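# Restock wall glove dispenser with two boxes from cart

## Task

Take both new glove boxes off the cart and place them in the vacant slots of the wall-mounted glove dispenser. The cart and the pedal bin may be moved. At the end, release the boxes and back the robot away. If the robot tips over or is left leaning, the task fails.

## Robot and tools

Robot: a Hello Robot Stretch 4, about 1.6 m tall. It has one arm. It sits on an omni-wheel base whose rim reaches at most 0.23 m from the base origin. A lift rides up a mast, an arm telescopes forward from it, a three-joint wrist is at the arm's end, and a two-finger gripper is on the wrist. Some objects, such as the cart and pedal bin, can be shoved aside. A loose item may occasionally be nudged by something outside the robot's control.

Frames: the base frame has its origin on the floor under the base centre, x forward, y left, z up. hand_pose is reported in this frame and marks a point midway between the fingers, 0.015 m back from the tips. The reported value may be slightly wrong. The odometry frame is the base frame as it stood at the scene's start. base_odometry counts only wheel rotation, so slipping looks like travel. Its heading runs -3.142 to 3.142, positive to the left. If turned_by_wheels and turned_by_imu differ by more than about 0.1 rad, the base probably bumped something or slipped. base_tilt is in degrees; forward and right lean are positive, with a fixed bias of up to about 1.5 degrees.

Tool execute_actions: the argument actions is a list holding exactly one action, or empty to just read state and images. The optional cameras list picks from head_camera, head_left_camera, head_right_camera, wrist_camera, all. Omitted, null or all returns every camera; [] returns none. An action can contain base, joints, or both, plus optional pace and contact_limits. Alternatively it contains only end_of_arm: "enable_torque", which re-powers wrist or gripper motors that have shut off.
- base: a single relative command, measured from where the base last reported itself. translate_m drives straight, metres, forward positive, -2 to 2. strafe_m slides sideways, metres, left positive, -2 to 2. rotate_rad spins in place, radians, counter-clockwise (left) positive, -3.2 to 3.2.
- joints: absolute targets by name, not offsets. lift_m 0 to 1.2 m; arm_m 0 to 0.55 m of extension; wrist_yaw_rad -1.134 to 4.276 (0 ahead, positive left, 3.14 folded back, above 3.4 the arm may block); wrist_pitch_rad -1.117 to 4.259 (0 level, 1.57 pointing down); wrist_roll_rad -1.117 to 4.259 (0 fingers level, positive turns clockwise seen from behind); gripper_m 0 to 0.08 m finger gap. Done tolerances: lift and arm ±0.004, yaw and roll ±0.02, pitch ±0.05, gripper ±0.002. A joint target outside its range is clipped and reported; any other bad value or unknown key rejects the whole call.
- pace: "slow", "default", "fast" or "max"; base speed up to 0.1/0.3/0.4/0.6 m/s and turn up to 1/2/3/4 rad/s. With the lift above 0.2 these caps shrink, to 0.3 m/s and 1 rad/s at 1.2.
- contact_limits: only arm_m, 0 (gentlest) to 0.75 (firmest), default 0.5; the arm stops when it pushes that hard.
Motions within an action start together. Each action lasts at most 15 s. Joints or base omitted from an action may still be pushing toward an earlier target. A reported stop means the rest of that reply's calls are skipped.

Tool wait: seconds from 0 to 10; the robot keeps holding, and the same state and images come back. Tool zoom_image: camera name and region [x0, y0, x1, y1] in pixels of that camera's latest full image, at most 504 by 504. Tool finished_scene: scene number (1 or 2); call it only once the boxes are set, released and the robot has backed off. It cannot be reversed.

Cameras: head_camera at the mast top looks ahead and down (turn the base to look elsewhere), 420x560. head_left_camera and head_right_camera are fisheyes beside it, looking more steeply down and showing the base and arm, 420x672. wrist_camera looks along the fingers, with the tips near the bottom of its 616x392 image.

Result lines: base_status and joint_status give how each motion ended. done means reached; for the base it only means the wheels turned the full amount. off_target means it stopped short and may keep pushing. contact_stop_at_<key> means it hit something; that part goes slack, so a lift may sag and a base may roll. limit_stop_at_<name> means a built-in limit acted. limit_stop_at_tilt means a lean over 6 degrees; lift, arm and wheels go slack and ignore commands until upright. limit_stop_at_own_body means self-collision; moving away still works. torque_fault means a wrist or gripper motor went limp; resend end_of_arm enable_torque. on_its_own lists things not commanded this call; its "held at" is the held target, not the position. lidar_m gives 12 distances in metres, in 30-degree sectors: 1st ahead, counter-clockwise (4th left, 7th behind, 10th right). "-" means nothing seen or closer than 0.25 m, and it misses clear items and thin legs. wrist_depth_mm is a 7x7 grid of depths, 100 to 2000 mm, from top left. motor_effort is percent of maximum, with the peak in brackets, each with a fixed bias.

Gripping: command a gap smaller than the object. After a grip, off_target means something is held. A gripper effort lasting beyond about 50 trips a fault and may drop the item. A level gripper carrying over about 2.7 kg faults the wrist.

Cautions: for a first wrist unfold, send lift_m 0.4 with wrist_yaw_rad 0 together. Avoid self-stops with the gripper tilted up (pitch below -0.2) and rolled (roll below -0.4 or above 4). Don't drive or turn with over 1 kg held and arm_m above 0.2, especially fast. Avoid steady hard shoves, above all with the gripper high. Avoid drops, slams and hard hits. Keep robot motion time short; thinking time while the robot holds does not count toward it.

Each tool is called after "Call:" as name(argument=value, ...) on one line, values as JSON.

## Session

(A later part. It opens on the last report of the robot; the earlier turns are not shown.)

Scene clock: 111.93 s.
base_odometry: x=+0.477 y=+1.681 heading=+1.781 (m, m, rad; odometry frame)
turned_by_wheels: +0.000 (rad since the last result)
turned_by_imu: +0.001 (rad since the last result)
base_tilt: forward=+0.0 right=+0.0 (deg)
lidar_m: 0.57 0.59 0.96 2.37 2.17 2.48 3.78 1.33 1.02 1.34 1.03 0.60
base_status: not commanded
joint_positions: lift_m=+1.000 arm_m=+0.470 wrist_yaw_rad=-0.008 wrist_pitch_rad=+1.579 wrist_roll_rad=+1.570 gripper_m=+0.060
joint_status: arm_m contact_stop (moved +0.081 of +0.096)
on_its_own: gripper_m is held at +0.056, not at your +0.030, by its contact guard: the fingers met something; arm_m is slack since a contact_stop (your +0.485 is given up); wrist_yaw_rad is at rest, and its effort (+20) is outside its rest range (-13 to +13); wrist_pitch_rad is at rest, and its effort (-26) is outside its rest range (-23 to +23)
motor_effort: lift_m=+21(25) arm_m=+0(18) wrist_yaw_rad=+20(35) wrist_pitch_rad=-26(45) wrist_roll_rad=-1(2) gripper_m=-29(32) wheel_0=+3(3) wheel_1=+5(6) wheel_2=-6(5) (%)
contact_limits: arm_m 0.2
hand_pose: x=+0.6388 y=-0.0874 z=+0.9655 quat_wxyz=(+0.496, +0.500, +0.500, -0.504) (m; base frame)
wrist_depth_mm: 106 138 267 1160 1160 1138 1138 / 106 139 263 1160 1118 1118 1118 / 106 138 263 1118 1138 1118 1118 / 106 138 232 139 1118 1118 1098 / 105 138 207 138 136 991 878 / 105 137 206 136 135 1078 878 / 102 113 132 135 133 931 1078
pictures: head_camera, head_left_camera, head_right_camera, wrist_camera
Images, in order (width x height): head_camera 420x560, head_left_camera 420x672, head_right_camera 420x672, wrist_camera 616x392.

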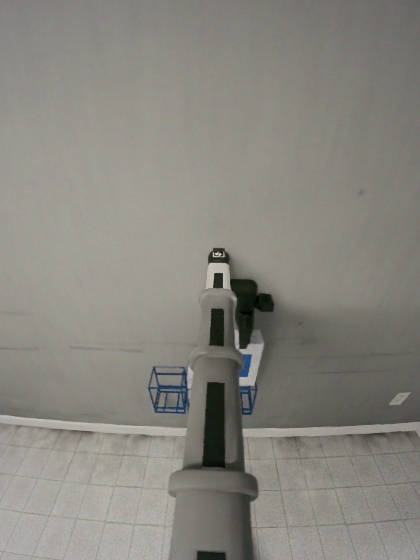

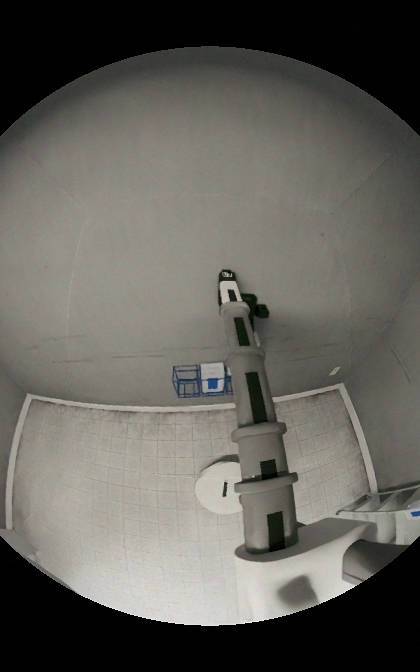

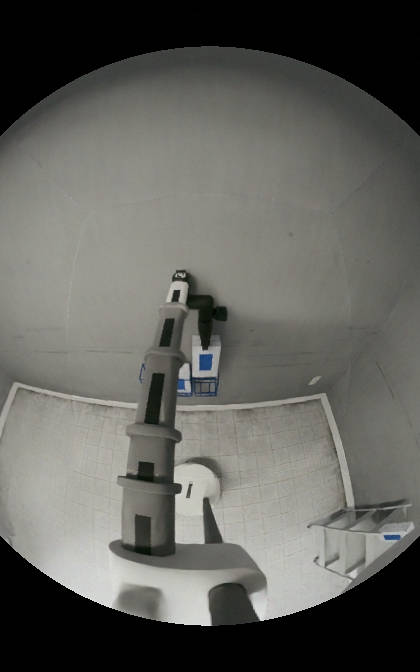

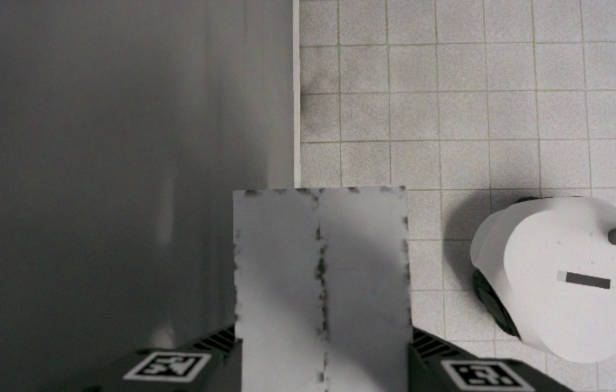

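Call:
execute_actions(actions=[{"base":{"strafe_m":0.012},"joints":{"arm_m":0.45,"wrist_pitch_rad":1.46},"pace":"slow"}], cameras=["wrist_camera"])

Call:
execute_actions(actions=[{"joints":{"lift_m":0.93},"pace":"slow"}])

Scene clock: 124.67 s.
base_odometry: x=+0.465 y=+1.679 heading=+1.782 (m, m, rad; odometry frame)
turned_by_wheels: +0.000 (rad since the last result)
turned_by_imu: +0.000 (rad since the last result)
base_tilt: forward=+0.0 right=+0.0 (deg)
lidar_m: 0.59 0.59 0.96 2.34 2.13 2.47 3.81 2.00 1.06 1.35 0.99 0.61
base_status: done
joint_positions: lift_m=+1.000 arm_m=+0.451 wrist_yaw_rad=-0.001 wrist_pitch_rad=+1.462 wrist_roll_rad=+1.570 gripper_m=+0.060
joint_status: all done
on_its_own: gripper_m is held at +0.056, not at your +0.030, by its contact guard: the fingers met something
motor_effort: lift_m=+25(26) arm_m=-7(6) wrist_yaw_rad=+0(50) wrist_pitch_rad=-5(80) wrist_roll_rad=-4(12) gripper_m=-30(30) wheel_0=-1(10) wheel_1=+6(11) wheel_2=-1(18) (%)
hand_pose: x=+0.6452 y=-0.0874 z=+0.9664 quat_wxyz=(+0.527, +0.527, +0.472, -0.472) (m; base frame)
wrist_depth_mm: 104 130 211 559 1138 1098 1078 / 104 130 211 554 1138 1078 1042 / 103 129 209 549 1098 1078 1060 / 103 129 178 138 1078 1060 1008 / 103 129 177 137 135 1060 820 / 103 128 176 136 134 1042 831 / - 111 132 135 133 1025 1008
pictures: wrist_camera
Images, in order (width x height): wrist_camera 616x392.

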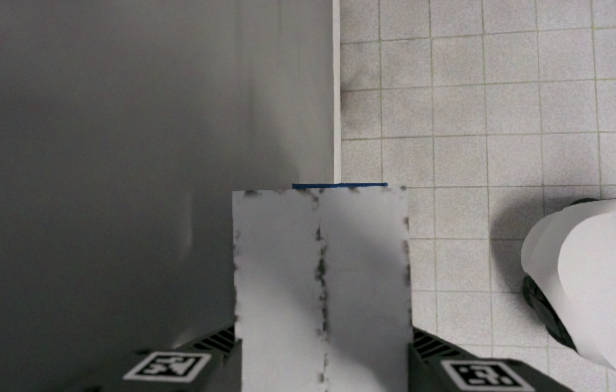

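Scene clock: 126.13 s.
base_odometry: x=+0.465 y=+1.679 heading=+1.781 (m, m, rad; odometry frame)
turned_by_wheels: +0.000 (rad since the last result)
turned_by_imu: -0.001 (rad since the last result)
base_tilt: forward=+0.0 right=+0.0 (deg)
lidar_m: 0.58 0.62 0.97 2.35 2.15 2.45 3.79 1.99 1.06 1.35 1.02 0.63
base_status: not commanded
joint_positions: lift_m=+0.931 arm_m=+0.451 wrist_yaw_rad=-0.001 wrist_pitch_rad=+1.460 wrist_roll_rad=+1.570 gripper_m=+0.060
joint_status: all done
on_its_own: gripper_m is held at +0.056, not at your +0.030, by its contact guard: the fingers met something
motor_effort: lift_m=+5(26) arm_m=-6(6) wrist_yaw_rad=+5(2) wrist_pitch_rad=-1(6) wrist_roll_rad=-2(4) gripper_m=-33(33) wheel_0=-3(3) wheel_1=+4(6) wheel_2=-2(2) (%)
hand_pose: x=+0.6453 y=-0.0874 z=+0.8981 quat_wxyz=(+0.527, +0.527, +0.471, -0.472) (m; base frame)
wrist_depth_mm: - 127 205 517 1078 1025 991 / - 127 204 512 1060 1008 991 / - 126 203 504 1042 1025 960 / - 126 172 131 130 1008 960 / - 126 160 129 128 991 842 / - 125 159 126 125 976 820 / - 111 124 124 122 135 946
pictures: head_camera, head_left_camera, head_right_camera, wrist_camera
Images, in order (width x height): head_camera 420x560, head_left_camera 420x672, head_right_camera 420x672, wrist_camera 616x392.

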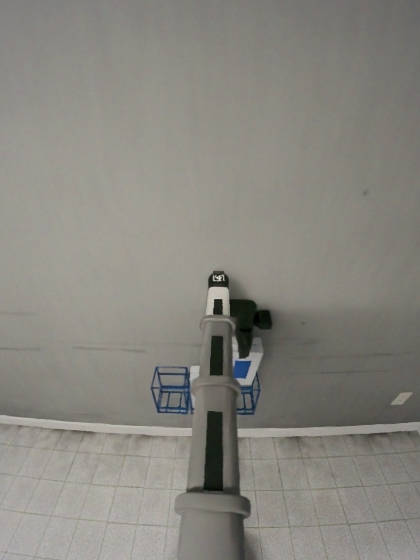

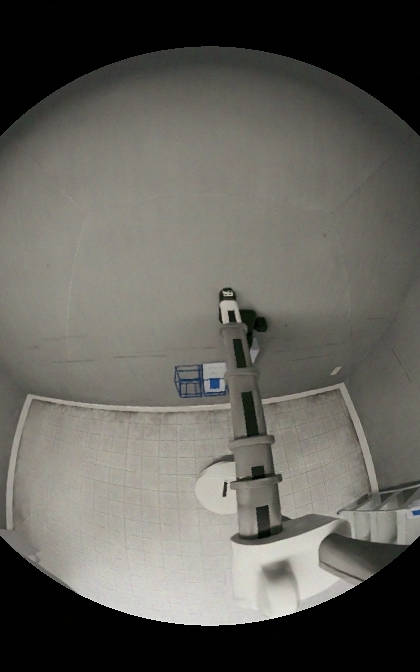

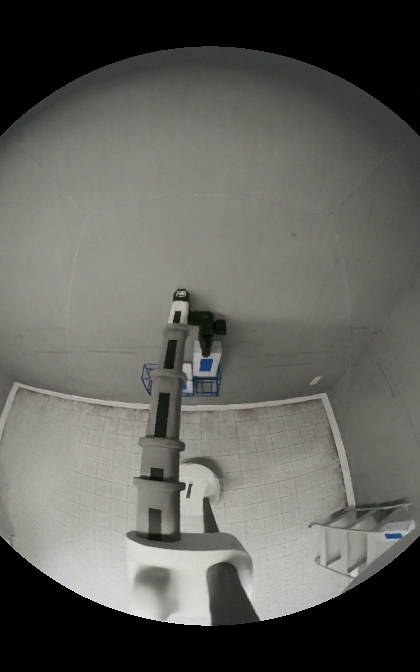

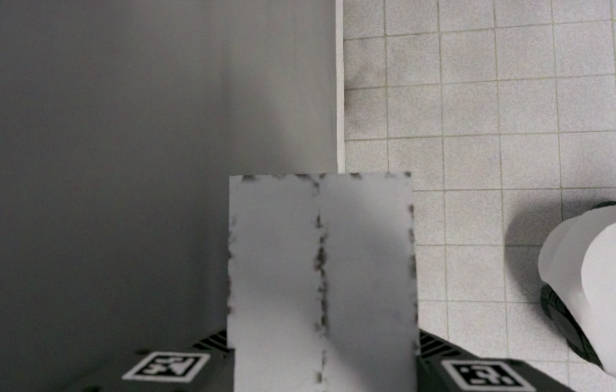

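Call:
execute_actions(actions=[{"joints":{"lift_m":0.97},"pace":"slow"}], cameras=[])

Call:
execute_actions(actions=[{"joints":{"arm_m":0.445,"wrist_pitch_rad":1.51},"pace":"slow"}], cameras=["wrist_camera","head_right_camera","head_camera"])

Call:
zoom_image(camera="head_right_camera", region=[130,300,270,420])

Scene clock: 139.90 s.
base_odometry: x=+0.465 y=+1.679 heading=+1.781 (m, m, rad; odometry frame)
turned_by_wheels: +0.000 (rad since the last result)
turned_by_imu: +0.000 (rad since the last result)
base_tilt: forward=+0.1 right=+0.0 (deg)
lidar_m: 0.58 0.61 0.95 2.35 2.13 2.47 3.79 2.00 1.04 1.34 1.01 0.60
base_status: not commanded
joint_positions: lift_m=+0.970 arm_m=+0.451 wrist_yaw_rad=-0.001 wrist_pitch_rad=+1.461 wrist_roll_rad=+1.570 gripper_m=+0.060
joint_status: all done
on_its_own: gripper_m is held at +0.056, not at your +0.030, by its contact guard: the fingers met something
motor_effort: lift_m=+25(27) arm_m=-6(6) wrist_yaw_rad=+2(3) wrist_pitch_rad=-3(4) wrist_roll_rad=-1(2) gripper_m=-33(33) wheel_0=-3(3) wheel_1=+4(3) wheel_2=-2(2) (%)
hand_pose: x=+0.6453 y=-0.0874 z=+0.9364 quat_wxyz=(+0.527, +0.527, +0.472, -0.472) (m; base frame)
wrist_depth_mm: 104 129 211 559 1078 1042 1042 / 104 129 211 554 1060 1060 1025 / 104 130 210 544 1078 1025 1042 / 103 129 177 132 131 1042 991 / 103 129 164 130 128 1042 798 / 103 128 164 128 126 1025 820 / - 111 126 125 124 135 976
pictures: none
No camera images: the call's "cameras" was empty. Leave "cameras" out to get every camera's image.

Scene clock: 140.63 s.
base_odometry: x=+0.465 y=+1.679 heading=+1.781 (m, m, rad; odometry frame)
turned_by_wheels: +0.000 (rad since the last result)
turned_by_imu: +0.000 (rad since the last result)
base_tilt: forward=-0.1 right=+0.0 (deg)
lidar_m: 0.57 0.59 0.94 2.35 2.14 2.48 3.81 1.98 1.04 1.34 0.99 0.62
base_status: not commanded
joint_positions: lift_m=+0.970 arm_m=+0.446 wrist_yaw_rad=+0.000 wrist_pitch_rad=+1.510 wrist_roll_rad=+1.570 gripper_m=+0.060
joint_status: all done
on_its_own: gripper_m is held at +0.056, not at your +0.030, by its contact guard: the fingers met something
motor_effort: lift_m=+25(25) arm_m=-7(7) wrist_yaw_rad=-2(1) wrist_pitch_rad=-1(6) wrist_roll_rad=-3(3) gripper_m=-32(33) wheel_0=-3(3) wheel_1=+4(3) wheel_2=-2(2) (%)
hand_pose: x=+0.6300 y=-0.0874 z=+0.9355 quat_wxyz=(+0.515, +0.515, +0.485, -0.484) (m; base frame)
wrist_depth_mm: 112 153 263 917 1118 1078 1060 / 112 153 262 891 1078 1078 1042 / 112 153 262 878 1098 1042 1025 / 112 153 216 132 131 1060 1025 / 112 152 199 130 128 1060 820 / 111 152 199 128 126 1008 820 / 111 128 126 126 124 135 1008
pictures: head_camera, head_right_camera, wrist_camera
Images, in order (width x height): head_camera 420x560, head_right_camera 420x672, wrist_camera 616x392.

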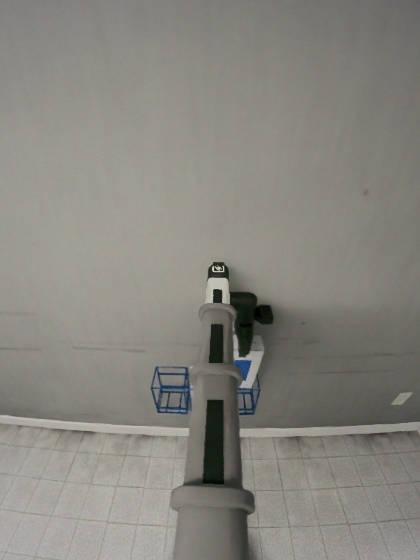

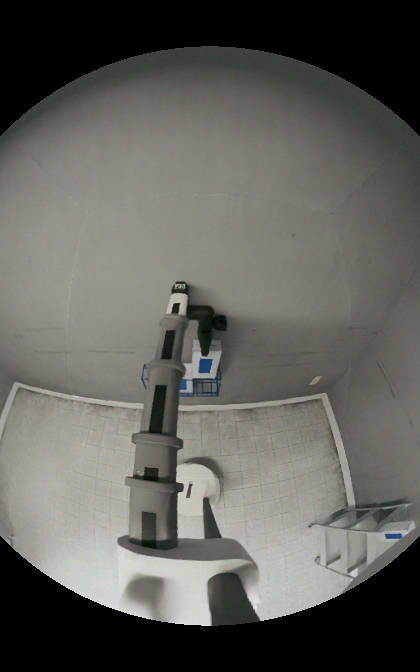

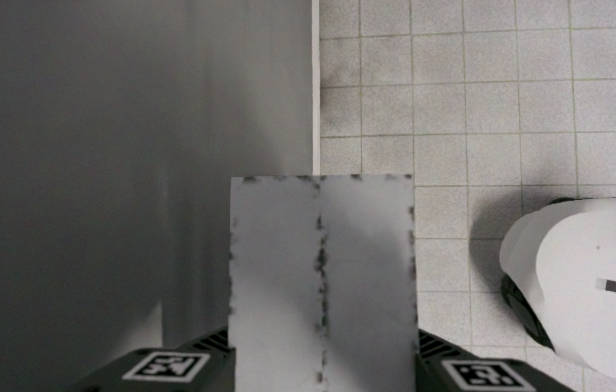

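Region (130, 300, 270, 420) of head_right_camera's 420x672 image, scaled by 3.600, with more detail than that image has; it fills the top 432 rows of this view, and the rest is white.

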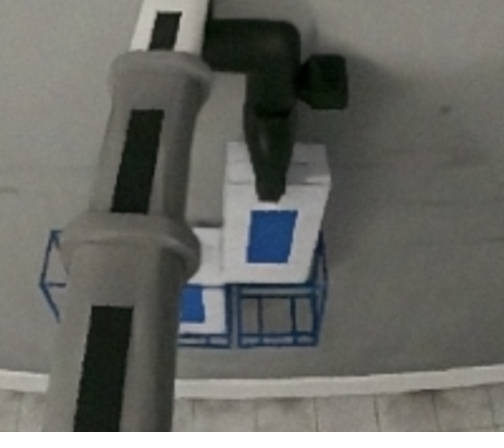

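Call:
execute_actions(actions=[{"base":{"strafe_m":-0.027},"pace":"slow"}], cameras=[])

Call:
execute_actions(actions=[{"joints":{"lift_m":0.925},"pace":"slow"}], cameras=["wrist_camera","head_right_camera"])

Call:
zoom_image(camera="head_right_camera", region=[130,300,270,420])

Scene clock: 152.03 s.
base_odometry: x=+0.492 y=+1.684 heading=+1.781 (m, m, rad; odometry frame)
turned_by_wheels: +0.000 (rad since the last result)
turned_by_imu: +0.000 (rad since the last result)
base_tilt: forward=+0.1 right=+0.0 (deg)
lidar_m: 0.56 0.60 0.97 2.39 2.18 2.49 3.82 1.29 1.03 1.31 1.01 0.72
base_status: done
joint_positions: lift_m=+0.970 arm_m=+0.446 wrist_yaw_rad=+0.000 wrist_pitch_rad=+1.510 wrist_roll_rad=+1.570 gripper_m=+0.060
joint_status: not commanded
on_its_own: gripper_m is held at +0.056, not at your +0.030, by its contact guard: the fingers met something
motor_effort: lift_m=+25(25) arm_m=-7(6) wrist_yaw_rad=+0(0) wrist_pitch_rad=-1(1) wrist_roll_rad=-2(3) gripper_m=-34(32) wheel_0=+3(8) wheel_1=-4(9) wheel_2=+0(2) (%)
hand_pose: x=+0.6300 y=-0.0874 z=+0.9355 quat_wxyz=(+0.515, +0.515, +0.485, -0.484) (m; base frame)
wrist_depth_mm: 113 154 265 917 1118 1060 1025 / 113 154 264 904 1098 1060 1042 / 113 154 264 904 1098 1060 1060 / 113 154 219 133 131 1060 1025 / 113 153 201 130 129 1042 809 / 112 153 200 128 127 1025 809 / 112 129 126 125 123 135 1008
pictures: none
No camera images: the call's "cameras" was empty. Leave "cameras" out to get every camera's image.

Scene clock: 153.27 s.
base_odometry: x=+0.492 y=+1.684 heading=+1.781 (m, m, rad; odometry frame)
turned_by_wheels: +0.000 (rad since the last result)
turned_by_imu: +0.000 (rad since the last result)
base_tilt: forward=-0.1 right=+0.1 (deg)
lidar_m: 0.58 0.62 0.96 2.36 2.18 2.50 3.81 1.32 1.02 1.30 1.02 0.71
base_status: not commanded
joint_positions: lift_m=+0.925 arm_m=+0.446 wrist_yaw_rad=+0.000 wrist_pitch_rad=+1.507 wrist_roll_rad=+1.570 gripper_m=+0.060
joint_status: all done
on_its_own: gripper_m is held at +0.056, not at your +0.030, by its contact guard: the fingers met something
motor_effort: lift_m=+19(24) arm_m=-7(6) wrist_yaw_rad=+0(1) wrist_pitch_rad=+10(9) wrist_roll_rad=-4(1) gripper_m=-33(33) wheel_0=+3(3) wheel_1=-4(4) wheel_2=+0(0) (%)
hand_pose: x=+0.6308 y=-0.0874 z=+0.8910 quat_wxyz=(+0.516, +0.516, +0.484, -0.483) (m; base frame)
wrist_depth_mm: 112 152 259 866 1042 1025 1008 / 112 152 259 866 1042 1008 991 / 112 152 257 842 1042 991 976 / 112 152 214 132 131 1008 976 / 111 151 198 130 129 991 759 / 111 151 197 128 127 991 778 / 110 128 125 125 124 135 878
pictures: head_right_camera, wrist_camera
Images, in order (width x height): head_right_camera 420x672, wrist_camera 616x392.

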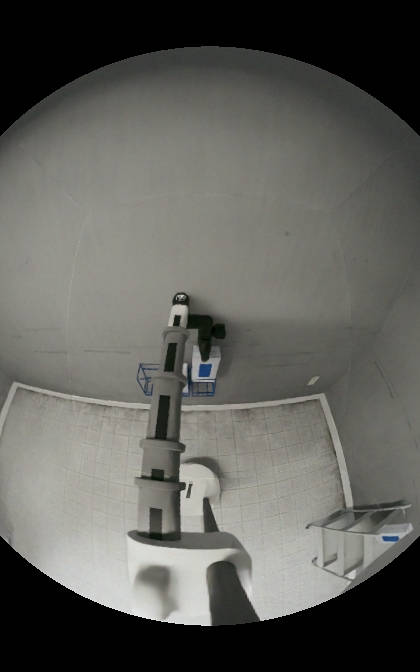

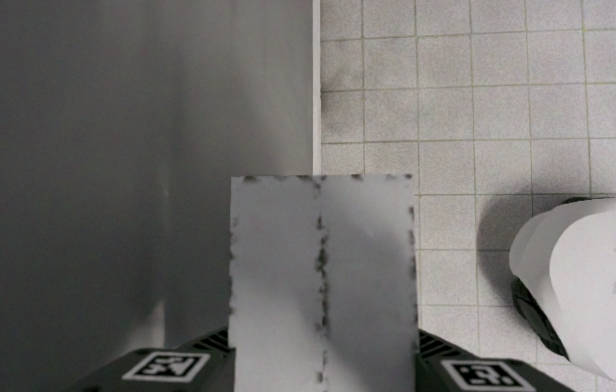

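Region (130, 300, 270, 420) of head_right_camera's 420x672 image, scaled by 3.600, with more detail than that image has; it fills the top 432 rows of this view, and the rest is white.

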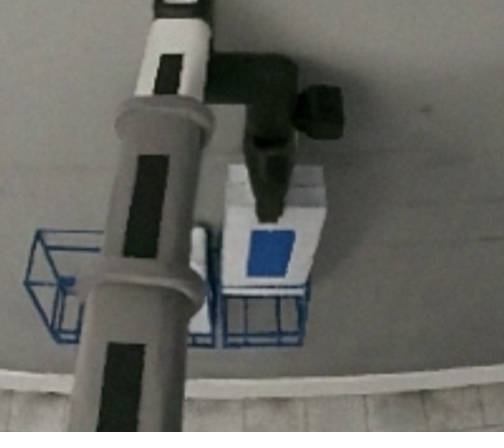

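Call:
execute_actions(actions=[{"joints":{"lift_m":0.86,"arm_m":0.453},"pace":"slow"}], cameras=[])

Call:
execute_actions(actions=[{"base":{"strafe_m":0.008},"joints":{"lift_m":0.8},"pace":"slow"}], cameras=["wrist_camera","head_right_camera"])

Call:
zoom_image(camera="head_right_camera", region=[130,300,270,420])

Scene clock: 162.00 s.
base_odometry: x=+0.492 y=+1.684 heading=+1.781 (m, m, rad; odometry frame)
turned_by_wheels: +0.000 (rad since the last result)
turned_by_imu: +0.000 (rad since the last result)
base_tilt: forward=+0.0 right=+0.1 (deg)
lidar_m: 0.58 0.62 0.98 2.39 2.18 2.50 3.82 1.30 1.03 1.31 1.02 0.72
base_status: not commanded
joint_positions: lift_m=+0.860 arm_m=+0.452 wrist_yaw_rad=+0.000 wrist_pitch_rad=+1.509 wrist_roll_rad=+1.570 gripper_m=+0.060
joint_status: all done
on_its_own: gripper_m is held at +0.056, not at your +0.030, by its contact guard: the fingers met something
motor_effort: lift_m=+19(20) arm_m=+6(6) wrist_yaw_rad=-1(2) wrist_pitch_rad=+3(10) wrist_roll_rad=-2(1) gripper_m=-34(33) wheel_0=+3(3) wheel_1=-4(4) wheel_2=+0(0) (%)
hand_pose: x=+0.6360 y=-0.0874 z=+0.8260 quat_wxyz=(+0.515, +0.515, +0.484, -0.484) (m; base frame)
wrist_depth_mm: 107 143 244 842 991 991 946 / 108 143 244 820 991 960 946 / 108 143 244 809 991 946 946 / 107 143 203 133 132 931 946 / 107 143 186 131 129 931 723 / 109 142 185 128 127 931 723 / 109 120 126 125 124 135 891
pictures: none
No camera images: the call's "cameras" was empty. Leave "cameras" out to get every camera's image.

Scene clock: 163.37 s.
base_odometry: x=+0.484 y=+1.683 heading=+1.781 (m, m, rad; odometry frame)
turned_by_wheels: +0.000 (rad since the last result)
turned_by_imu: +0.000 (rad since the last result)
base_tilt: forward=+0.3 right=+0.1 (deg)
lidar_m: 0.58 0.61 0.94 2.38 2.15 2.49 3.81 1.35 1.04 1.33 1.00 0.61
base_status: done
joint_positions: lift_m=+0.800 arm_m=+0.452 wrist_yaw_rad=+0.001 wrist_pitch_rad=+1.506 wrist_roll_rad=+1.570 gripper_m=+0.060
joint_status: all done
on_its_own: gripper_m is held at +0.056, not at your +0.030, by its contact guard: the fingers met something
motor_effort: lift_m=+19(21) arm_m=+5(6) wrist_yaw_rad=-3(2) wrist_pitch_rad=+11(11) wrist_roll_rad=-2(4) gripper_m=-33(33) wheel_0=-3(6) wheel_1=+3(5) wheel_2=+0(4) (%)
hand_pose: x=+0.6367 y=-0.0874 z=+0.7661 quat_wxyz=(+0.516, +0.516, +0.484, -0.483) (m; base frame)
wrist_depth_mm: 108 141 240 798 931 904 891 / 109 141 241 778 917 904 878 / 108 141 238 768 904 891 878 / 108 140 200 132 131 891 878 / 108 140 183 130 129 891 732 / 108 139 182 128 126 866 715 / 107 118 125 125 124 135 842
pictures: head_right_camera, wrist_camera
Images, in order (width x height): head_right_camera 420x672, wrist_camera 616x392.

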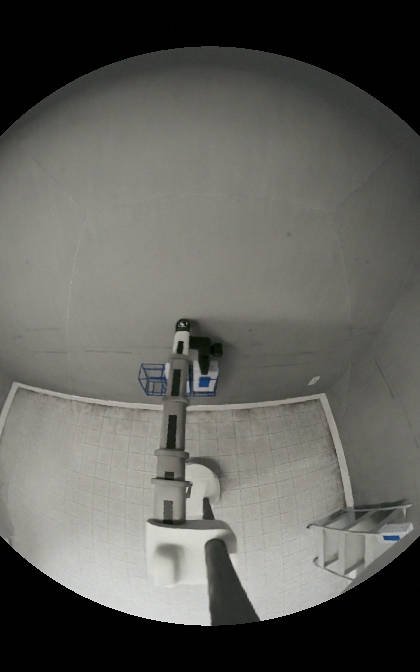

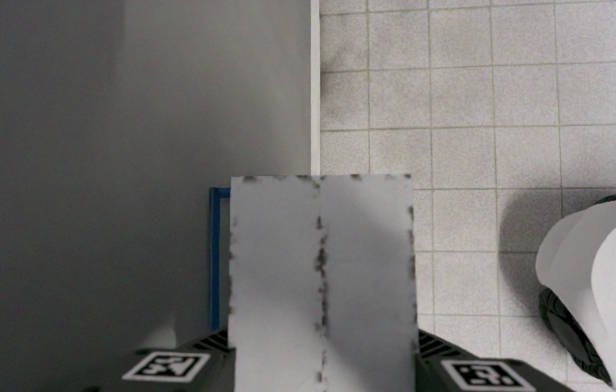

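Region (130, 300, 270, 420) of head_right_camera's 420x672 image, scaled by 3.600, with more detail than that image has; it fills the top 432 rows of this view, and the rest is white.

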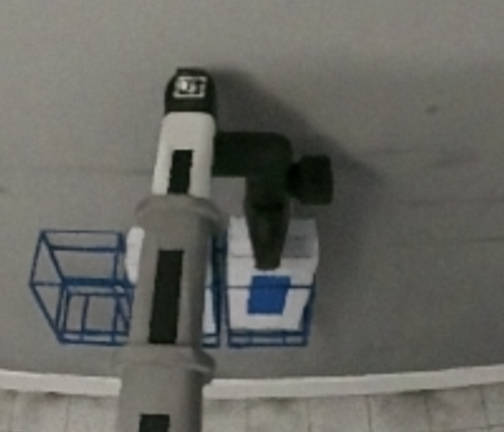

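Call:
execute_actions(actions=[{"joints":{"lift_m":0.755,"arm_m":0.458,"wrist_pitch_rad":1.53},"pace":"slow"}], cameras=[])

Call:
execute_actions(actions=[{"joints":{"gripper_m":0.07}}], cameras=["wrist_camera"])

Call:
execute_actions(actions=[{"joints":{"lift_m":0.85}}], cameras=["wrist_camera"])

Scene clock: 170.40 s.
base_odometry: x=+0.484 y=+1.683 heading=+1.781 (m, m, rad; odometry frame)
turned_by_wheels: +0.000 (rad since the last result)
turned_by_imu: +0.000 (rad since the last result)
base_tilt: forward=-0.1 right=+0.0 (deg)
lidar_m: 0.58 0.61 0.94 2.38 2.16 2.48 3.79 1.33 1.04 1.32 1.01 0.64
base_status: not commanded
joint_positions: lift_m=+0.756 arm_m=+0.457 wrist_yaw_rad=+0.001 wrist_pitch_rad=+1.529 wrist_roll_rad=+1.570 gripper_m=+0.061
joint_status: all done
on_its_own: gripper_m is held at +0.056, not at your +0.030, by its contact guard: the fingers met something
motor_effort: lift_m=+3(20) arm_m=+6(6) wrist_yaw_rad=-2(7) wrist_pitch_rad=+3(29) wrist_roll_rad=-3(1) gripper_m=-36(36) wheel_0=-3(3) wheel_1=+3(4) wheel_2=+0(0) (%)
hand_pose: x=+0.6369 y=-0.0874 z=+0.7221 quat_wxyz=(+0.511, +0.510, +0.490, -0.489) (m; base frame)
wrist_depth_mm: 107 136 234 831 904 878 854 / 107 136 234 831 878 878 866 / 107 135 233 809 878 866 842 / 107 136 178 122 120 854 831 / 107 135 178 119 117 854 768 / 106 135 118 116 114 854 707 / - 113 114 113 112 135 809
pictures: none
No camera images: the call's "cameras" was empty. Leave "cameras" out to get every camera's image.

Scene clock: 171.13 s.
base_odometry: x=+0.484 y=+1.683 heading=+1.781 (m, m, rad; odometry frame)
turned_by_wheels: +0.000 (rad since the last result)
turned_by_imu: +0.000 (rad since the last result)
base_tilt: forward=+0.0 right=+0.0 (deg)
lidar_m: 0.59 0.61 0.96 2.37 2.16 2.48 3.81 1.31 1.05 1.31 1.00 0.63
base_status: not commanded
joint_positions: lift_m=+0.755 arm_m=+0.457 wrist_yaw_rad=+0.001 wrist_pitch_rad=+1.528 wrist_roll_rad=+1.570 gripper_m=+0.070
joint_status: all done
motor_effort: lift_m=+17(17) arm_m=+5(6) wrist_yaw_rad=-5(8) wrist_pitch_rad=+5(14) wrist_roll_rad=-2(0) gripper_m=+3(32) wheel_0=-3(3) wheel_1=+3(3) wheel_2=+0(0) (%)
hand_pose: x=+0.6372 y=-0.0874 z=+0.7210 quat_wxyz=(+0.511, +0.510, +0.490, -0.489) (m; base frame)
wrist_depth_mm: 106 139 244 809 891 866 854 / 106 139 243 809 891 854 842 / 106 139 220 512 866 854 831 / 106 139 108 107 106 842 820 / 106 139 105 104 103 842 715 / 106 138 103 102 101 831 691 / 105 110 101 - - 126 798
pictures: wrist_camera
Images, in order (width x height): wrist_camera 616x392.

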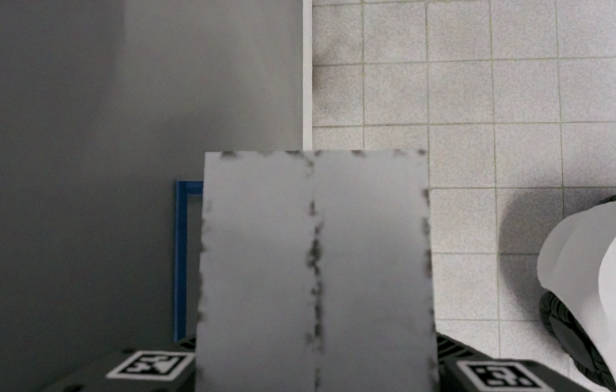

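Scene clock: 172.53 s.
base_odometry: x=+0.484 y=+1.683 heading=+1.781 (m, m, rad; odometry frame)
turned_by_wheels: +0.000 (rad since the last result)
turned_by_imu: +0.000 (rad since the last result)
base_tilt: forward=+0.0 right=+0.0 (deg)
lidar_m: 0.57 0.61 0.94 2.39 2.17 2.49 3.79 1.32 1.04 1.33 1.02 0.63
base_status: not commanded
joint_positions: lift_m=+0.850 arm_m=+0.457 wrist_yaw_rad=+0.001 wrist_pitch_rad=+1.530 wrist_roll_rad=+1.570 gripper_m=+0.070
joint_status: all done
motor_effort: lift_m=+23(24) arm_m=+5(5) wrist_yaw_rad=-1(4) wrist_pitch_rad=+0(5) wrist_roll_rad=-2(1) gripper_m=+1(0) wheel_0=-3(3) wheel_1=+3(3) wheel_2=+0(0) (%)
hand_pose: x=+0.6369 y=-0.0874 z=+0.8155 quat_wxyz=(+0.511, +0.510, +0.490, -0.489) (m; base frame)
wrist_depth_mm: 107 140 245 917 976 960 960 / 107 140 245 904 976 960 946 / 107 140 244 891 976 931 931 / 107 140 245 203 960 931 917 / 106 139 244 197 946 946 723 / 107 139 220 193 192 931 715 / 106 110 139 187 185 126 778
pictures: wrist_camera
Images, in order (width x height): wrist_camera 616x392.

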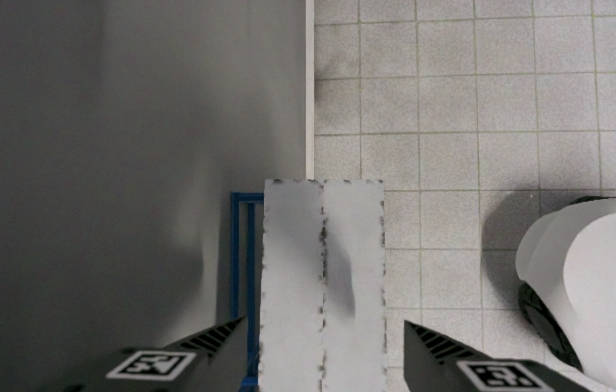

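Call:
execute_actions(actions=[{"base":{"translate_m":-0.25},"joints":{"arm_m":0.0}}], cameras=[])

Call:
execute_actions(actions=[{"joints":{"lift_m":0.5,"wrist_pitch_rad":0,"wrist_roll_rad":0}}], cameras=["wrist_camera","head_camera"])

Scene clock: 180.47 s.
base_odometry: x=+0.536 y=+1.438 heading=+1.781 (m, m, rad; odometry frame)
turned_by_wheels: +0.000 (rad since the last result)
turned_by_imu: +0.000 (rad since the last result)
base_tilt: forward=+0.1 right=+0.0 (deg)
lidar_m: 0.83 0.87 1.31 2.36 2.03 2.49 3.89 1.97 0.94 0.95 1.37 0.98
base_status: done
joint_positions: lift_m=+0.850 arm_m=+0.001 wrist_yaw_rad=+0.000 wrist_pitch_rad=+1.530 wrist_roll_rad=+1.570 gripper_m=+0.070
joint_status: all done
motor_effort: lift_m=+22(22) arm_m=-7(8) wrist_yaw_rad=+0(3) wrist_pitch_rad=-2(1) wrist_roll_rad=-2(2) gripper_m=+3(1) wheel_0=-2(7) wheel_1=-3(8) wheel_2=+1(11) (%)
hand_pose: x=+0.1806 y=-0.0874 z=+0.8155 quat_wxyz=(+0.510, +0.510, +0.490, -0.490) (m; base frame)
wrist_depth_mm: 991 1042 1025 991 991 960 960 / 960 1042 1025 1008 991 976 960 / 960 1042 1008 991 976 946 931 / 960 1025 991 991 798 931 917 / 960 1025 991 991 741 732 433 / 946 1008 1008 976 741 723 917 / 960 110 139 960 741 126 904
pictures: none
No camera images: the call's "cameras" was empty. Leave "cameras" out to get every camera's image.

Scene clock: 182.90 s.
base_odometry: x=+0.536 y=+1.438 heading=+1.781 (m, m, rad; odometry frame)
turned_by_wheels: +0.000 (rad since the last result)
turned_by_imu: +0.000 (rad since the last result)
base_tilt: forward=+0.2 right=+0.2 (deg)
lidar_m: 0.82 0.87 1.31 2.36 2.03 2.46 3.87 1.96 0.96 0.94 1.37 0.98
base_status: not commanded
joint_positions: lift_m=+0.500 arm_m=+0.001 wrist_yaw_rad=+0.000 wrist_pitch_rad=+0.004 wrist_roll_rad=+0.000 gripper_m=+0.070
joint_status: all done
motor_effort: lift_m=+17(20) arm_m=-6(6) wrist_yaw_rad=+0(1) wrist_pitch_rad=-11(15) wrist_roll_rad=-1(8) gripper_m=+3(2) wheel_0=-2(2) wheel_1=-3(3) wheel_2=+0(0) (%)
hand_pose: x=+0.3847 y=-0.0875 z=+0.6776 quat_wxyz=(+1.000, +0.000, +0.002, +0.000) (m; base frame)
wrist_depth_mm: 759 750 750 741 750 732 741 / 750 750 741 741 741 732 732 / 741 732 750 723 732 732 732 / 741 732 732 732 732 723 732 / 732 732 647 634 723 732 723 / 732 723 640 621 723 723 723 / 732 110 139 715 723 126 707
pictures: head_camera, wrist_camera
Images, in order (width x height): head_camera 420x560, wrist_camera 616x392.

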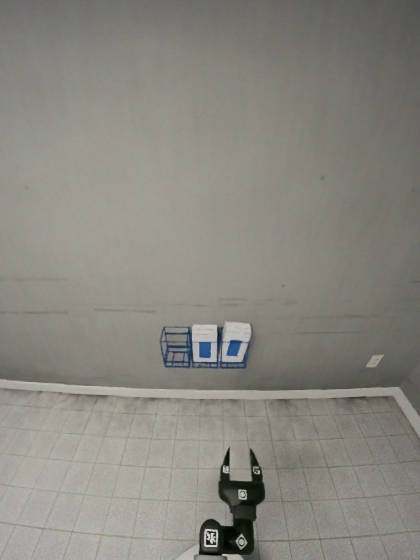

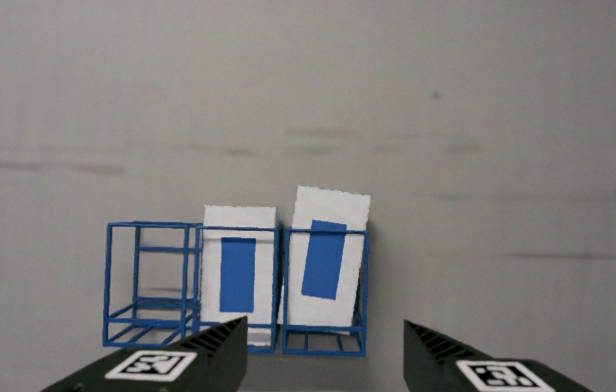

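Call:
execute_actions(actions=[{"base":{"strafe_m":-0.14},"joints":{"lift_m":0.585,"gripper_m":0,"arm_m":0.35}}], cameras=["wrist_camera"])

Call:
execute_actions(actions=[{"joints":{"arm_m":0.46}}], cameras=["wrist_camera","head_camera"])

Scene clock: 196.67 s.
base_odometry: x=+0.673 y=+1.467 heading=+1.781 (m, m, rad; odometry frame)
turned_by_wheels: +0.000 (rad since the last result)
turned_by_imu: -0.001 (rad since the last result)
base_tilt: forward=+0.1 right=+0.1 (deg)
lidar_m: 0.83 0.87 1.29 2.51 2.16 2.68 3.43 1.78 0.81 0.96 1.24 0.98
base_status: done
joint_positions: lift_m=+0.585 arm_m=+0.349 wrist_yaw_rad=+0.000 wrist_pitch_rad=+0.003 wrist_roll_rad=+0.000 gripper_m=+0.000
joint_status: all done
motor_effort: lift_m=+22(25) arm_m=+7(7) wrist_yaw_rad=-1(0) wrist_pitch_rad=-9(11) wrist_roll_rad=-2(2) gripper_m=-1(3) wheel_0=+1(8) wheel_1=-3(13) wheel_2=+0(1) (%)
hand_pose: x=+0.7324 y=-0.0874 z=+0.7624 quat_wxyz=(+1.000, +0.000, +0.001, +0.000) (m; base frame)
wrist_depth_mm: 394 392 389 389 389 384 389 / 392 389 389 389 387 384 382 / 389 387 387 387 384 379 382 / 389 384 384 384 382 379 377 / 387 332 382 382 379 379 377 / 301 282 276 377 377 377 375 / 281 279 278 123 375 375 373
pictures: wrist_camera
Images, in order (width x height): wrist_camera 616x392.

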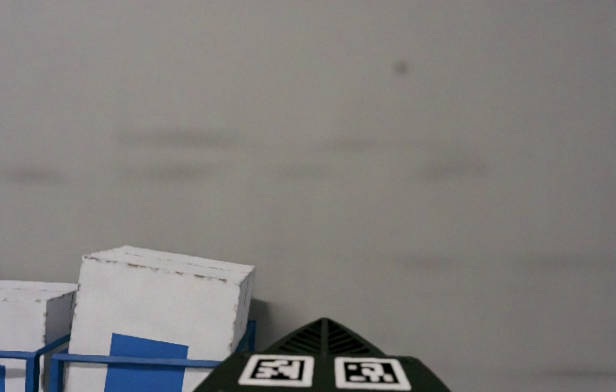

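Scene clock: 198.00 s.
base_odometry: x=+0.673 y=+1.467 heading=+1.781 (m, m, rad; odometry frame)
turned_by_wheels: +0.000 (rad since the last result)
turned_by_imu: +0.000 (rad since the last result)
base_tilt: forward=+0.1 right=+0.2 (deg)
lidar_m: 0.83 0.87 1.29 2.51 2.16 2.69 3.43 1.77 0.80 0.95 1.25 0.98
base_status: not commanded
joint_positions: lift_m=+0.585 arm_m=+0.459 wrist_yaw_rad=+0.000 wrist_pitch_rad=+0.003 wrist_roll_rad=+0.000 gripper_m=+0.000
joint_status: all done
motor_effort: lift_m=+22(22) arm_m=+7(6) wrist_yaw_rad=-1(2) wrist_pitch_rad=-9(9) wrist_roll_rad=-2(2) gripper_m=+0(2) wheel_0=+1(1) wheel_1=-3(3) wheel_2=+0(1) (%)
hand_pose: x=+0.8424 y=-0.0874 z=+0.7624 quat_wxyz=(+1.000, +0.000, +0.001, +0.000) (m; base frame)
wrist_depth_mm: 281 278 279 276 274 274 274 / 279 279 277 276 273 274 274 / 277 277 274 273 272 273 271 / 277 276 274 273 274 271 270 / 274 273 271 272 271 268 268 / 170 182 270 271 268 268 266 / 169 167 187 123 266 266 265
pictures: head_camera, wrist_camera
Images, in order (width x height): head_camera 420x560, wrist_camera 616x392.

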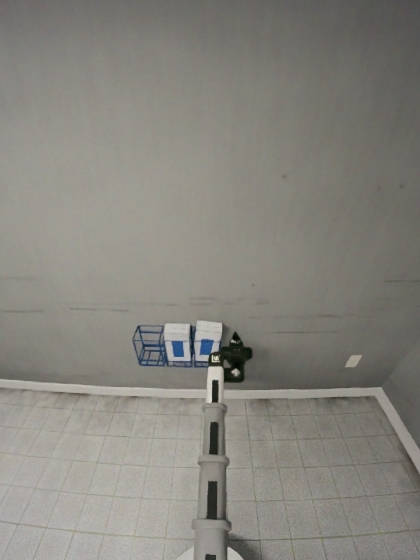

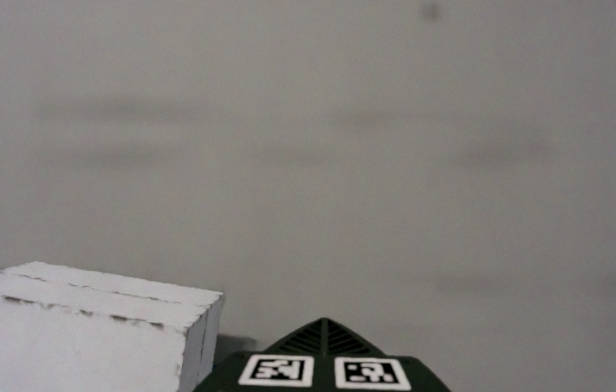

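Call:
execute_actions(actions=[{"joints":{"arm_m":0.5,"lift_m":0.56}}], cameras=[])

Call:
execute_actions(actions=[{"base":{"strafe_m":0.065},"pace":"slow"}], cameras=["wrist_camera","head_camera"])

Scene clock: 205.57 s.
base_odometry: x=+0.673 y=+1.467 heading=+1.781 (m, m, rad; odometry frame)
turned_by_wheels: +0.000 (rad since the last result)
turned_by_imu: +0.000 (rad since the last result)
base_tilt: forward=+0.0 right=+0.0 (deg)
lidar_m: 0.83 0.87 1.33 2.51 2.15 2.69 3.41 1.77 0.83 0.96 1.25 0.99
base_status: not commanded
joint_positions: lift_m=+0.560 arm_m=+0.499 wrist_yaw_rad=+0.000 wrist_pitch_rad=+0.003 wrist_roll_rad=+0.000 gripper_m=+0.000
joint_status: all done
motor_effort: lift_m=+17(22) arm_m=+7(7) wrist_yaw_rad=+1(0) wrist_pitch_rad=-9(9) wrist_roll_rad=-2(1) gripper_m=+0(2) wheel_0=+1(1) wheel_1=-3(3) wheel_2=+0(0) (%)
hand_pose: x=+0.8824 y=-0.0874 z=+0.7378 quat_wxyz=(+1.000, +0.000, +0.001, +0.000) (m; base frame)
wrist_depth_mm: 239 238 237 236 236 235 235 / 238 237 236 235 235 234 233 / 236 236 236 235 233 234 231 / 236 234 232 232 230 230 229 / 164 194 233 230 229 230 229 / 129 129 230 229 229 229 228 / 129 129 219 123 227 228 226
pictures: none
No camera images: the call's "cameras" was empty. Leave "cameras" out to get every camera's image.

Scene clock: 207.37 s.
base_odometry: x=+0.610 y=+1.454 heading=+1.780 (m, m, rad; odometry frame)
turned_by_wheels: -0.001 (rad since the last result)
turned_by_imu: -0.001 (rad since the last result)
base_tilt: forward=+0.0 right=+0.1 (deg)
lidar_m: 0.84 0.85 1.31 2.44 2.09 2.58 3.75 1.86 0.88 0.95 1.29 0.97
base_status: done
joint_positions: lift_m=+0.560 arm_m=+0.499 wrist_yaw_rad=-0.006 wrist_pitch_rad=+0.002 wrist_roll_rad=+0.000 gripper_m=+0.000
joint_status: not commanded
on_its_own: wrist_yaw_rad is at rest, and its effort (+18) is outside its rest range (-13 to +13)
motor_effort: lift_m=+17(17) arm_m=+7(6) wrist_yaw_rad=+18(16) wrist_pitch_rad=-6(9) wrist_roll_rad=-1(3) gripper_m=-2(0) wheel_0=-11(12) wheel_1=+2(8) wheel_2=-2(3) (%)
hand_pose: x=+0.8819 y=-0.0887 z=+0.7381 quat_wxyz=(+1.000, +0.000, +0.001, -0.003) (m; base frame)
wrist_depth_mm: 236 237 236 236 236 235 236 / 235 235 236 236 235 236 235 / 234 234 232 233 234 233 232 / 232 232 232 233 232 231 230 / 137 162 230 230 230 230 231 / 135 133 130 159 229 229 228 / 133 131 130 123 227 227 227
pictures: head_camera, wrist_camera
Images, in order (width x height): head_camera 420x560, wrist_camera 616x392.

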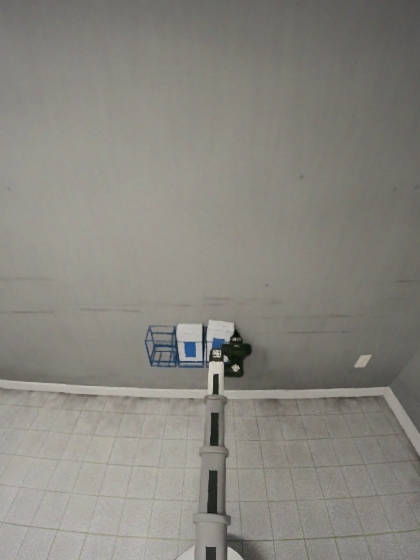

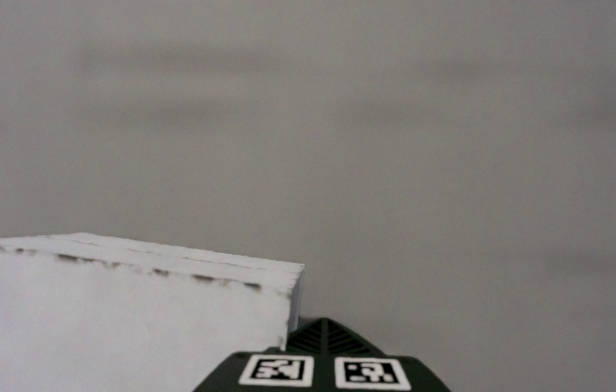

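Call:
execute_actions(actions=[{"base":{"strafe_m":0.018},"joints":{"lift_m":0.572},"pace":"slow"}], cameras=["wrist_camera","head_left_camera"])

Call:
zoom_image(camera="head_left_camera", region=[150,300,290,420])

Scene clock: 214.33 s.
base_odometry: x=+0.592 y=+1.450 heading=+1.777 (m, m, rad; odometry frame)
turned_by_wheels: -0.003 (rad since the last result)
turned_by_imu: -0.003 (rad since the last result)
base_tilt: forward=-0.1 right=+0.1 (deg)
lidar_m: 0.83 0.86 1.30 2.43 2.08 2.59 3.87 1.89 0.89 0.97 1.31 0.97
base_status: done
joint_positions: lift_m=+0.572 arm_m=+0.499 wrist_yaw_rad=-0.015 wrist_pitch_rad=+0.002 wrist_roll_rad=+0.000 gripper_m=+0.000
joint_status: all done
on_its_own: wrist_yaw_rad is at rest, and its effort (+43) is outside its rest range (-13 to +13)
motor_effort: lift_m=+23(23) arm_m=+7(6) wrist_yaw_rad=+43(42) wrist_pitch_rad=-8(12) wrist_roll_rad=-4(3) gripper_m=+0(2) wheel_0=-21(20) wheel_1=-3(6) wheel_2=-10(9) (%)
hand_pose: x=+0.8811 y=-0.0906 z=+0.7495 quat_wxyz=(+1.000, +0.000, +0.001, -0.008) (m; base frame)
wrist_depth_mm: 235 235 236 236 238 239 240 / 233 234 235 236 236 237 237 / 231 232 234 234 236 236 236 / 230 232 232 233 235 234 236 / 229 230 230 232 232 233 234 / 134 132 130 153 232 232 233 / 133 131 129 123 230 231 231
pictures: head_left_camera, wrist_camera
Images, in order (width x height): head_left_camera 420x672, wrist_camera 616x392.

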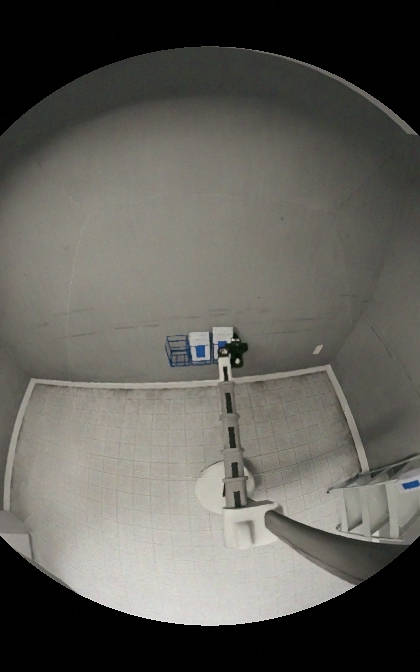

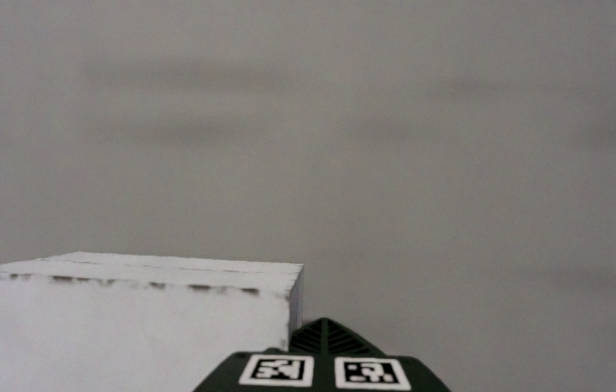

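Region (150, 300, 290, 420) of head_left_camera's 420x672 image, scaled by 3.600, with more detail than that image has; it fills the top 432 rows of this view, and the rest is white.

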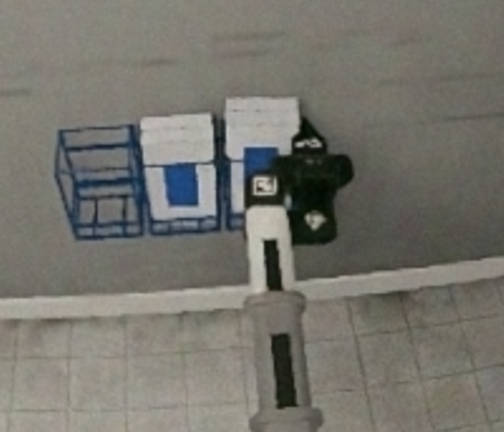

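Nearly upright; a bit more, then release.

Call:
execute_actions(actions=[{"base":{"strafe_m":0.008},"joints":{"lift_m":0.58},"pace":"slow"}], cameras=["wrist_camera"])

Call:
execute_actions(actions=[{"base":{"strafe_m":-0.04},"pace":"slow"}], cameras=[])

Call:
execute_actions(actions=[{"joints":{"arm_m":0,"lift_m":0.5},"pace":"fast"}], cameras=["wrist_camera"])

Scene clock: 222.33 s.
base_odometry: x=+0.585 y=+1.449 heading=+1.776 (m, m, rad; odometry frame)
turned_by_wheels: -0.001 (rad since the last result)
turned_by_imu: -0.001 (rad since the last result)
base_tilt: forward=-0.1 right=-0.1 (deg)
lidar_m: 0.84 0.87 1.31 2.41 2.09 2.52 3.88 1.92 0.90 0.91 1.32 0.98
base_status: done
joint_positions: lift_m=+0.580 arm_m=+0.499 wrist_yaw_rad=-0.008 wrist_pitch_rad=+0.006 wrist_roll_rad=+0.000 gripper_m=+0.000
joint_status: all done
on_its_own: wrist_yaw_rad is at rest, and its effort (+22) is outside its rest range (-13 to +13)
motor_effort: lift_m=+24(24) arm_m=+6(7) wrist_yaw_rad=+22(42) wrist_pitch_rad=-17(17) wrist_roll_rad=-1(3) gripper_m=+1(1) wheel_0=-10(24) wheel_1=+1(3) wheel_2=-9(10) (%)
hand_pose: x=+0.8817 y=-0.0891 z=+0.7567 quat_wxyz=(+1.000, +0.000, +0.003, -0.004) (m; base frame)
wrist_depth_mm: 235 235 235 235 235 236 236 / 232 235 233 235 233 235 235 / 232 232 231 233 233 234 233 / 230 231 230 231 232 231 231 / 229 229 231 232 230 231 232 / 178 153 139 154 230 229 230 / 165 148 137 123 229 229 229
pictures: wrist_camera
Images, in order (width x height): wrist_camera 616x392.

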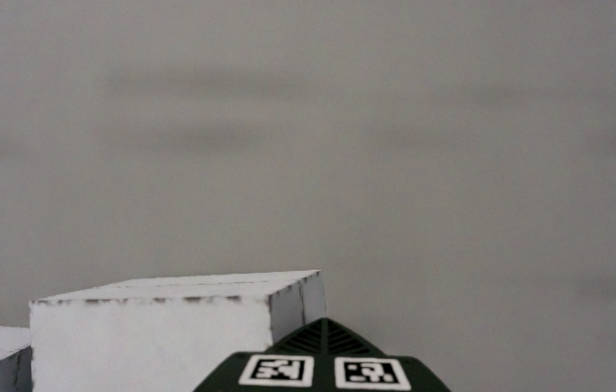

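Scene clock: 223.80 s.
base_odometry: x=+0.624 y=+1.457 heading=+1.776 (m, m, rad; odometry frame)
turned_by_wheels: +0.000 (rad since the last result)
turned_by_imu: +0.000 (rad since the last result)
base_tilt: forward=+0.1 right=+0.0 (deg)
lidar_m: 0.83 0.88 1.31 2.45 2.11 2.60 3.71 1.87 0.85 0.96 1.29 0.99
base_status: done
joint_positions: lift_m=+0.580 arm_m=+0.499 wrist_yaw_rad=-0.001 wrist_pitch_rad=+0.004 wrist_roll_rad=+0.000 gripper_m=+0.000
joint_status: not commanded
motor_effort: lift_m=+23(24) arm_m=+6(7) wrist_yaw_rad=+1(21) wrist_pitch_rad=-11(17) wrist_roll_rad=-1(1) gripper_m=+0(1) wheel_0=+2(10) wheel_1=-5(12) wheel_2=-2(10) (%)
hand_pose: x=+0.8824 y=-0.0875 z=+0.7572 quat_wxyz=(+1.000, +0.000, +0.002, +0.000) (m; base frame)
wrist_depth_mm: 238 236 237 235 235 235 235 / 236 236 236 236 236 234 233 / 235 233 234 233 233 232 232 / 234 233 231 232 231 230 231 / 232 232 231 230 230 229 229 / 160 143 160 228 229 228 229 / 152 138 133 123 228 228 228
pictures: none
No camera images: the call's "cameras" was empty. Leave "cameras" out to get every camera's image.

Scene clock: 225.90 s.
base_odometry: x=+0.624 y=+1.457 heading=+1.776 (m, m, rad; odometry frame)
turned_by_wheels: +0.000 (rad since the last result)
turned_by_imu: +0.000 (rad since the last result)
base_tilt: forward=+0.1 right=+0.0 (deg)
lidar_m: 0.83 0.88 1.32 2.46 2.11 2.58 3.75 1.85 0.86 0.95 1.29 0.98
base_status: not commanded
joint_positions: lift_m=+0.500 arm_m=+0.001 wrist_yaw_rad=+0.000 wrist_pitch_rad=+0.003 wrist_roll_rad=+0.000 gripper_m=+0.000
joint_status: all done
motor_effort: lift_m=+18(22) arm_m=-6(7) wrist_yaw_rad=+0(0) wrist_pitch_rad=-9(11) wrist_roll_rad=+0(2) gripper_m=+0(2) wheel_0=+2(2) wheel_1=-5(5) wheel_2=-2(2) (%)
hand_pose: x=+0.3847 y=-0.0875 z=+0.6777 quat_wxyz=(+1.000, +0.000, +0.002, +0.000) (m; base frame)
wrist_depth_mm: 741 750 750 750 750 750 750 / 759 741 750 741 741 750 732 / 750 741 750 741 732 741 741 / 741 732 741 741 741 732 741 / 741 647 640 640 741 723 723 / 732 683 640 634 715 723 723 / 723 723 732 123 723 723 732
pictures: wrist_camera
Images, in order (width x height): wrist_camera 616x392.

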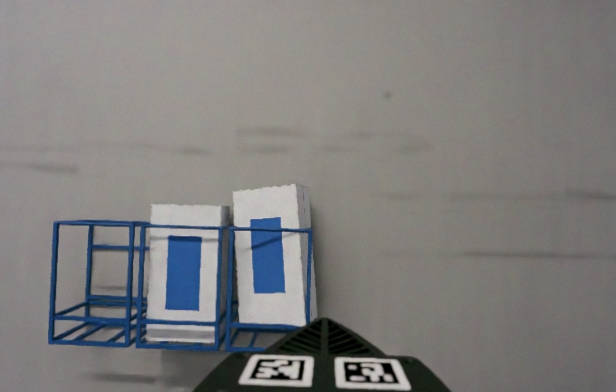

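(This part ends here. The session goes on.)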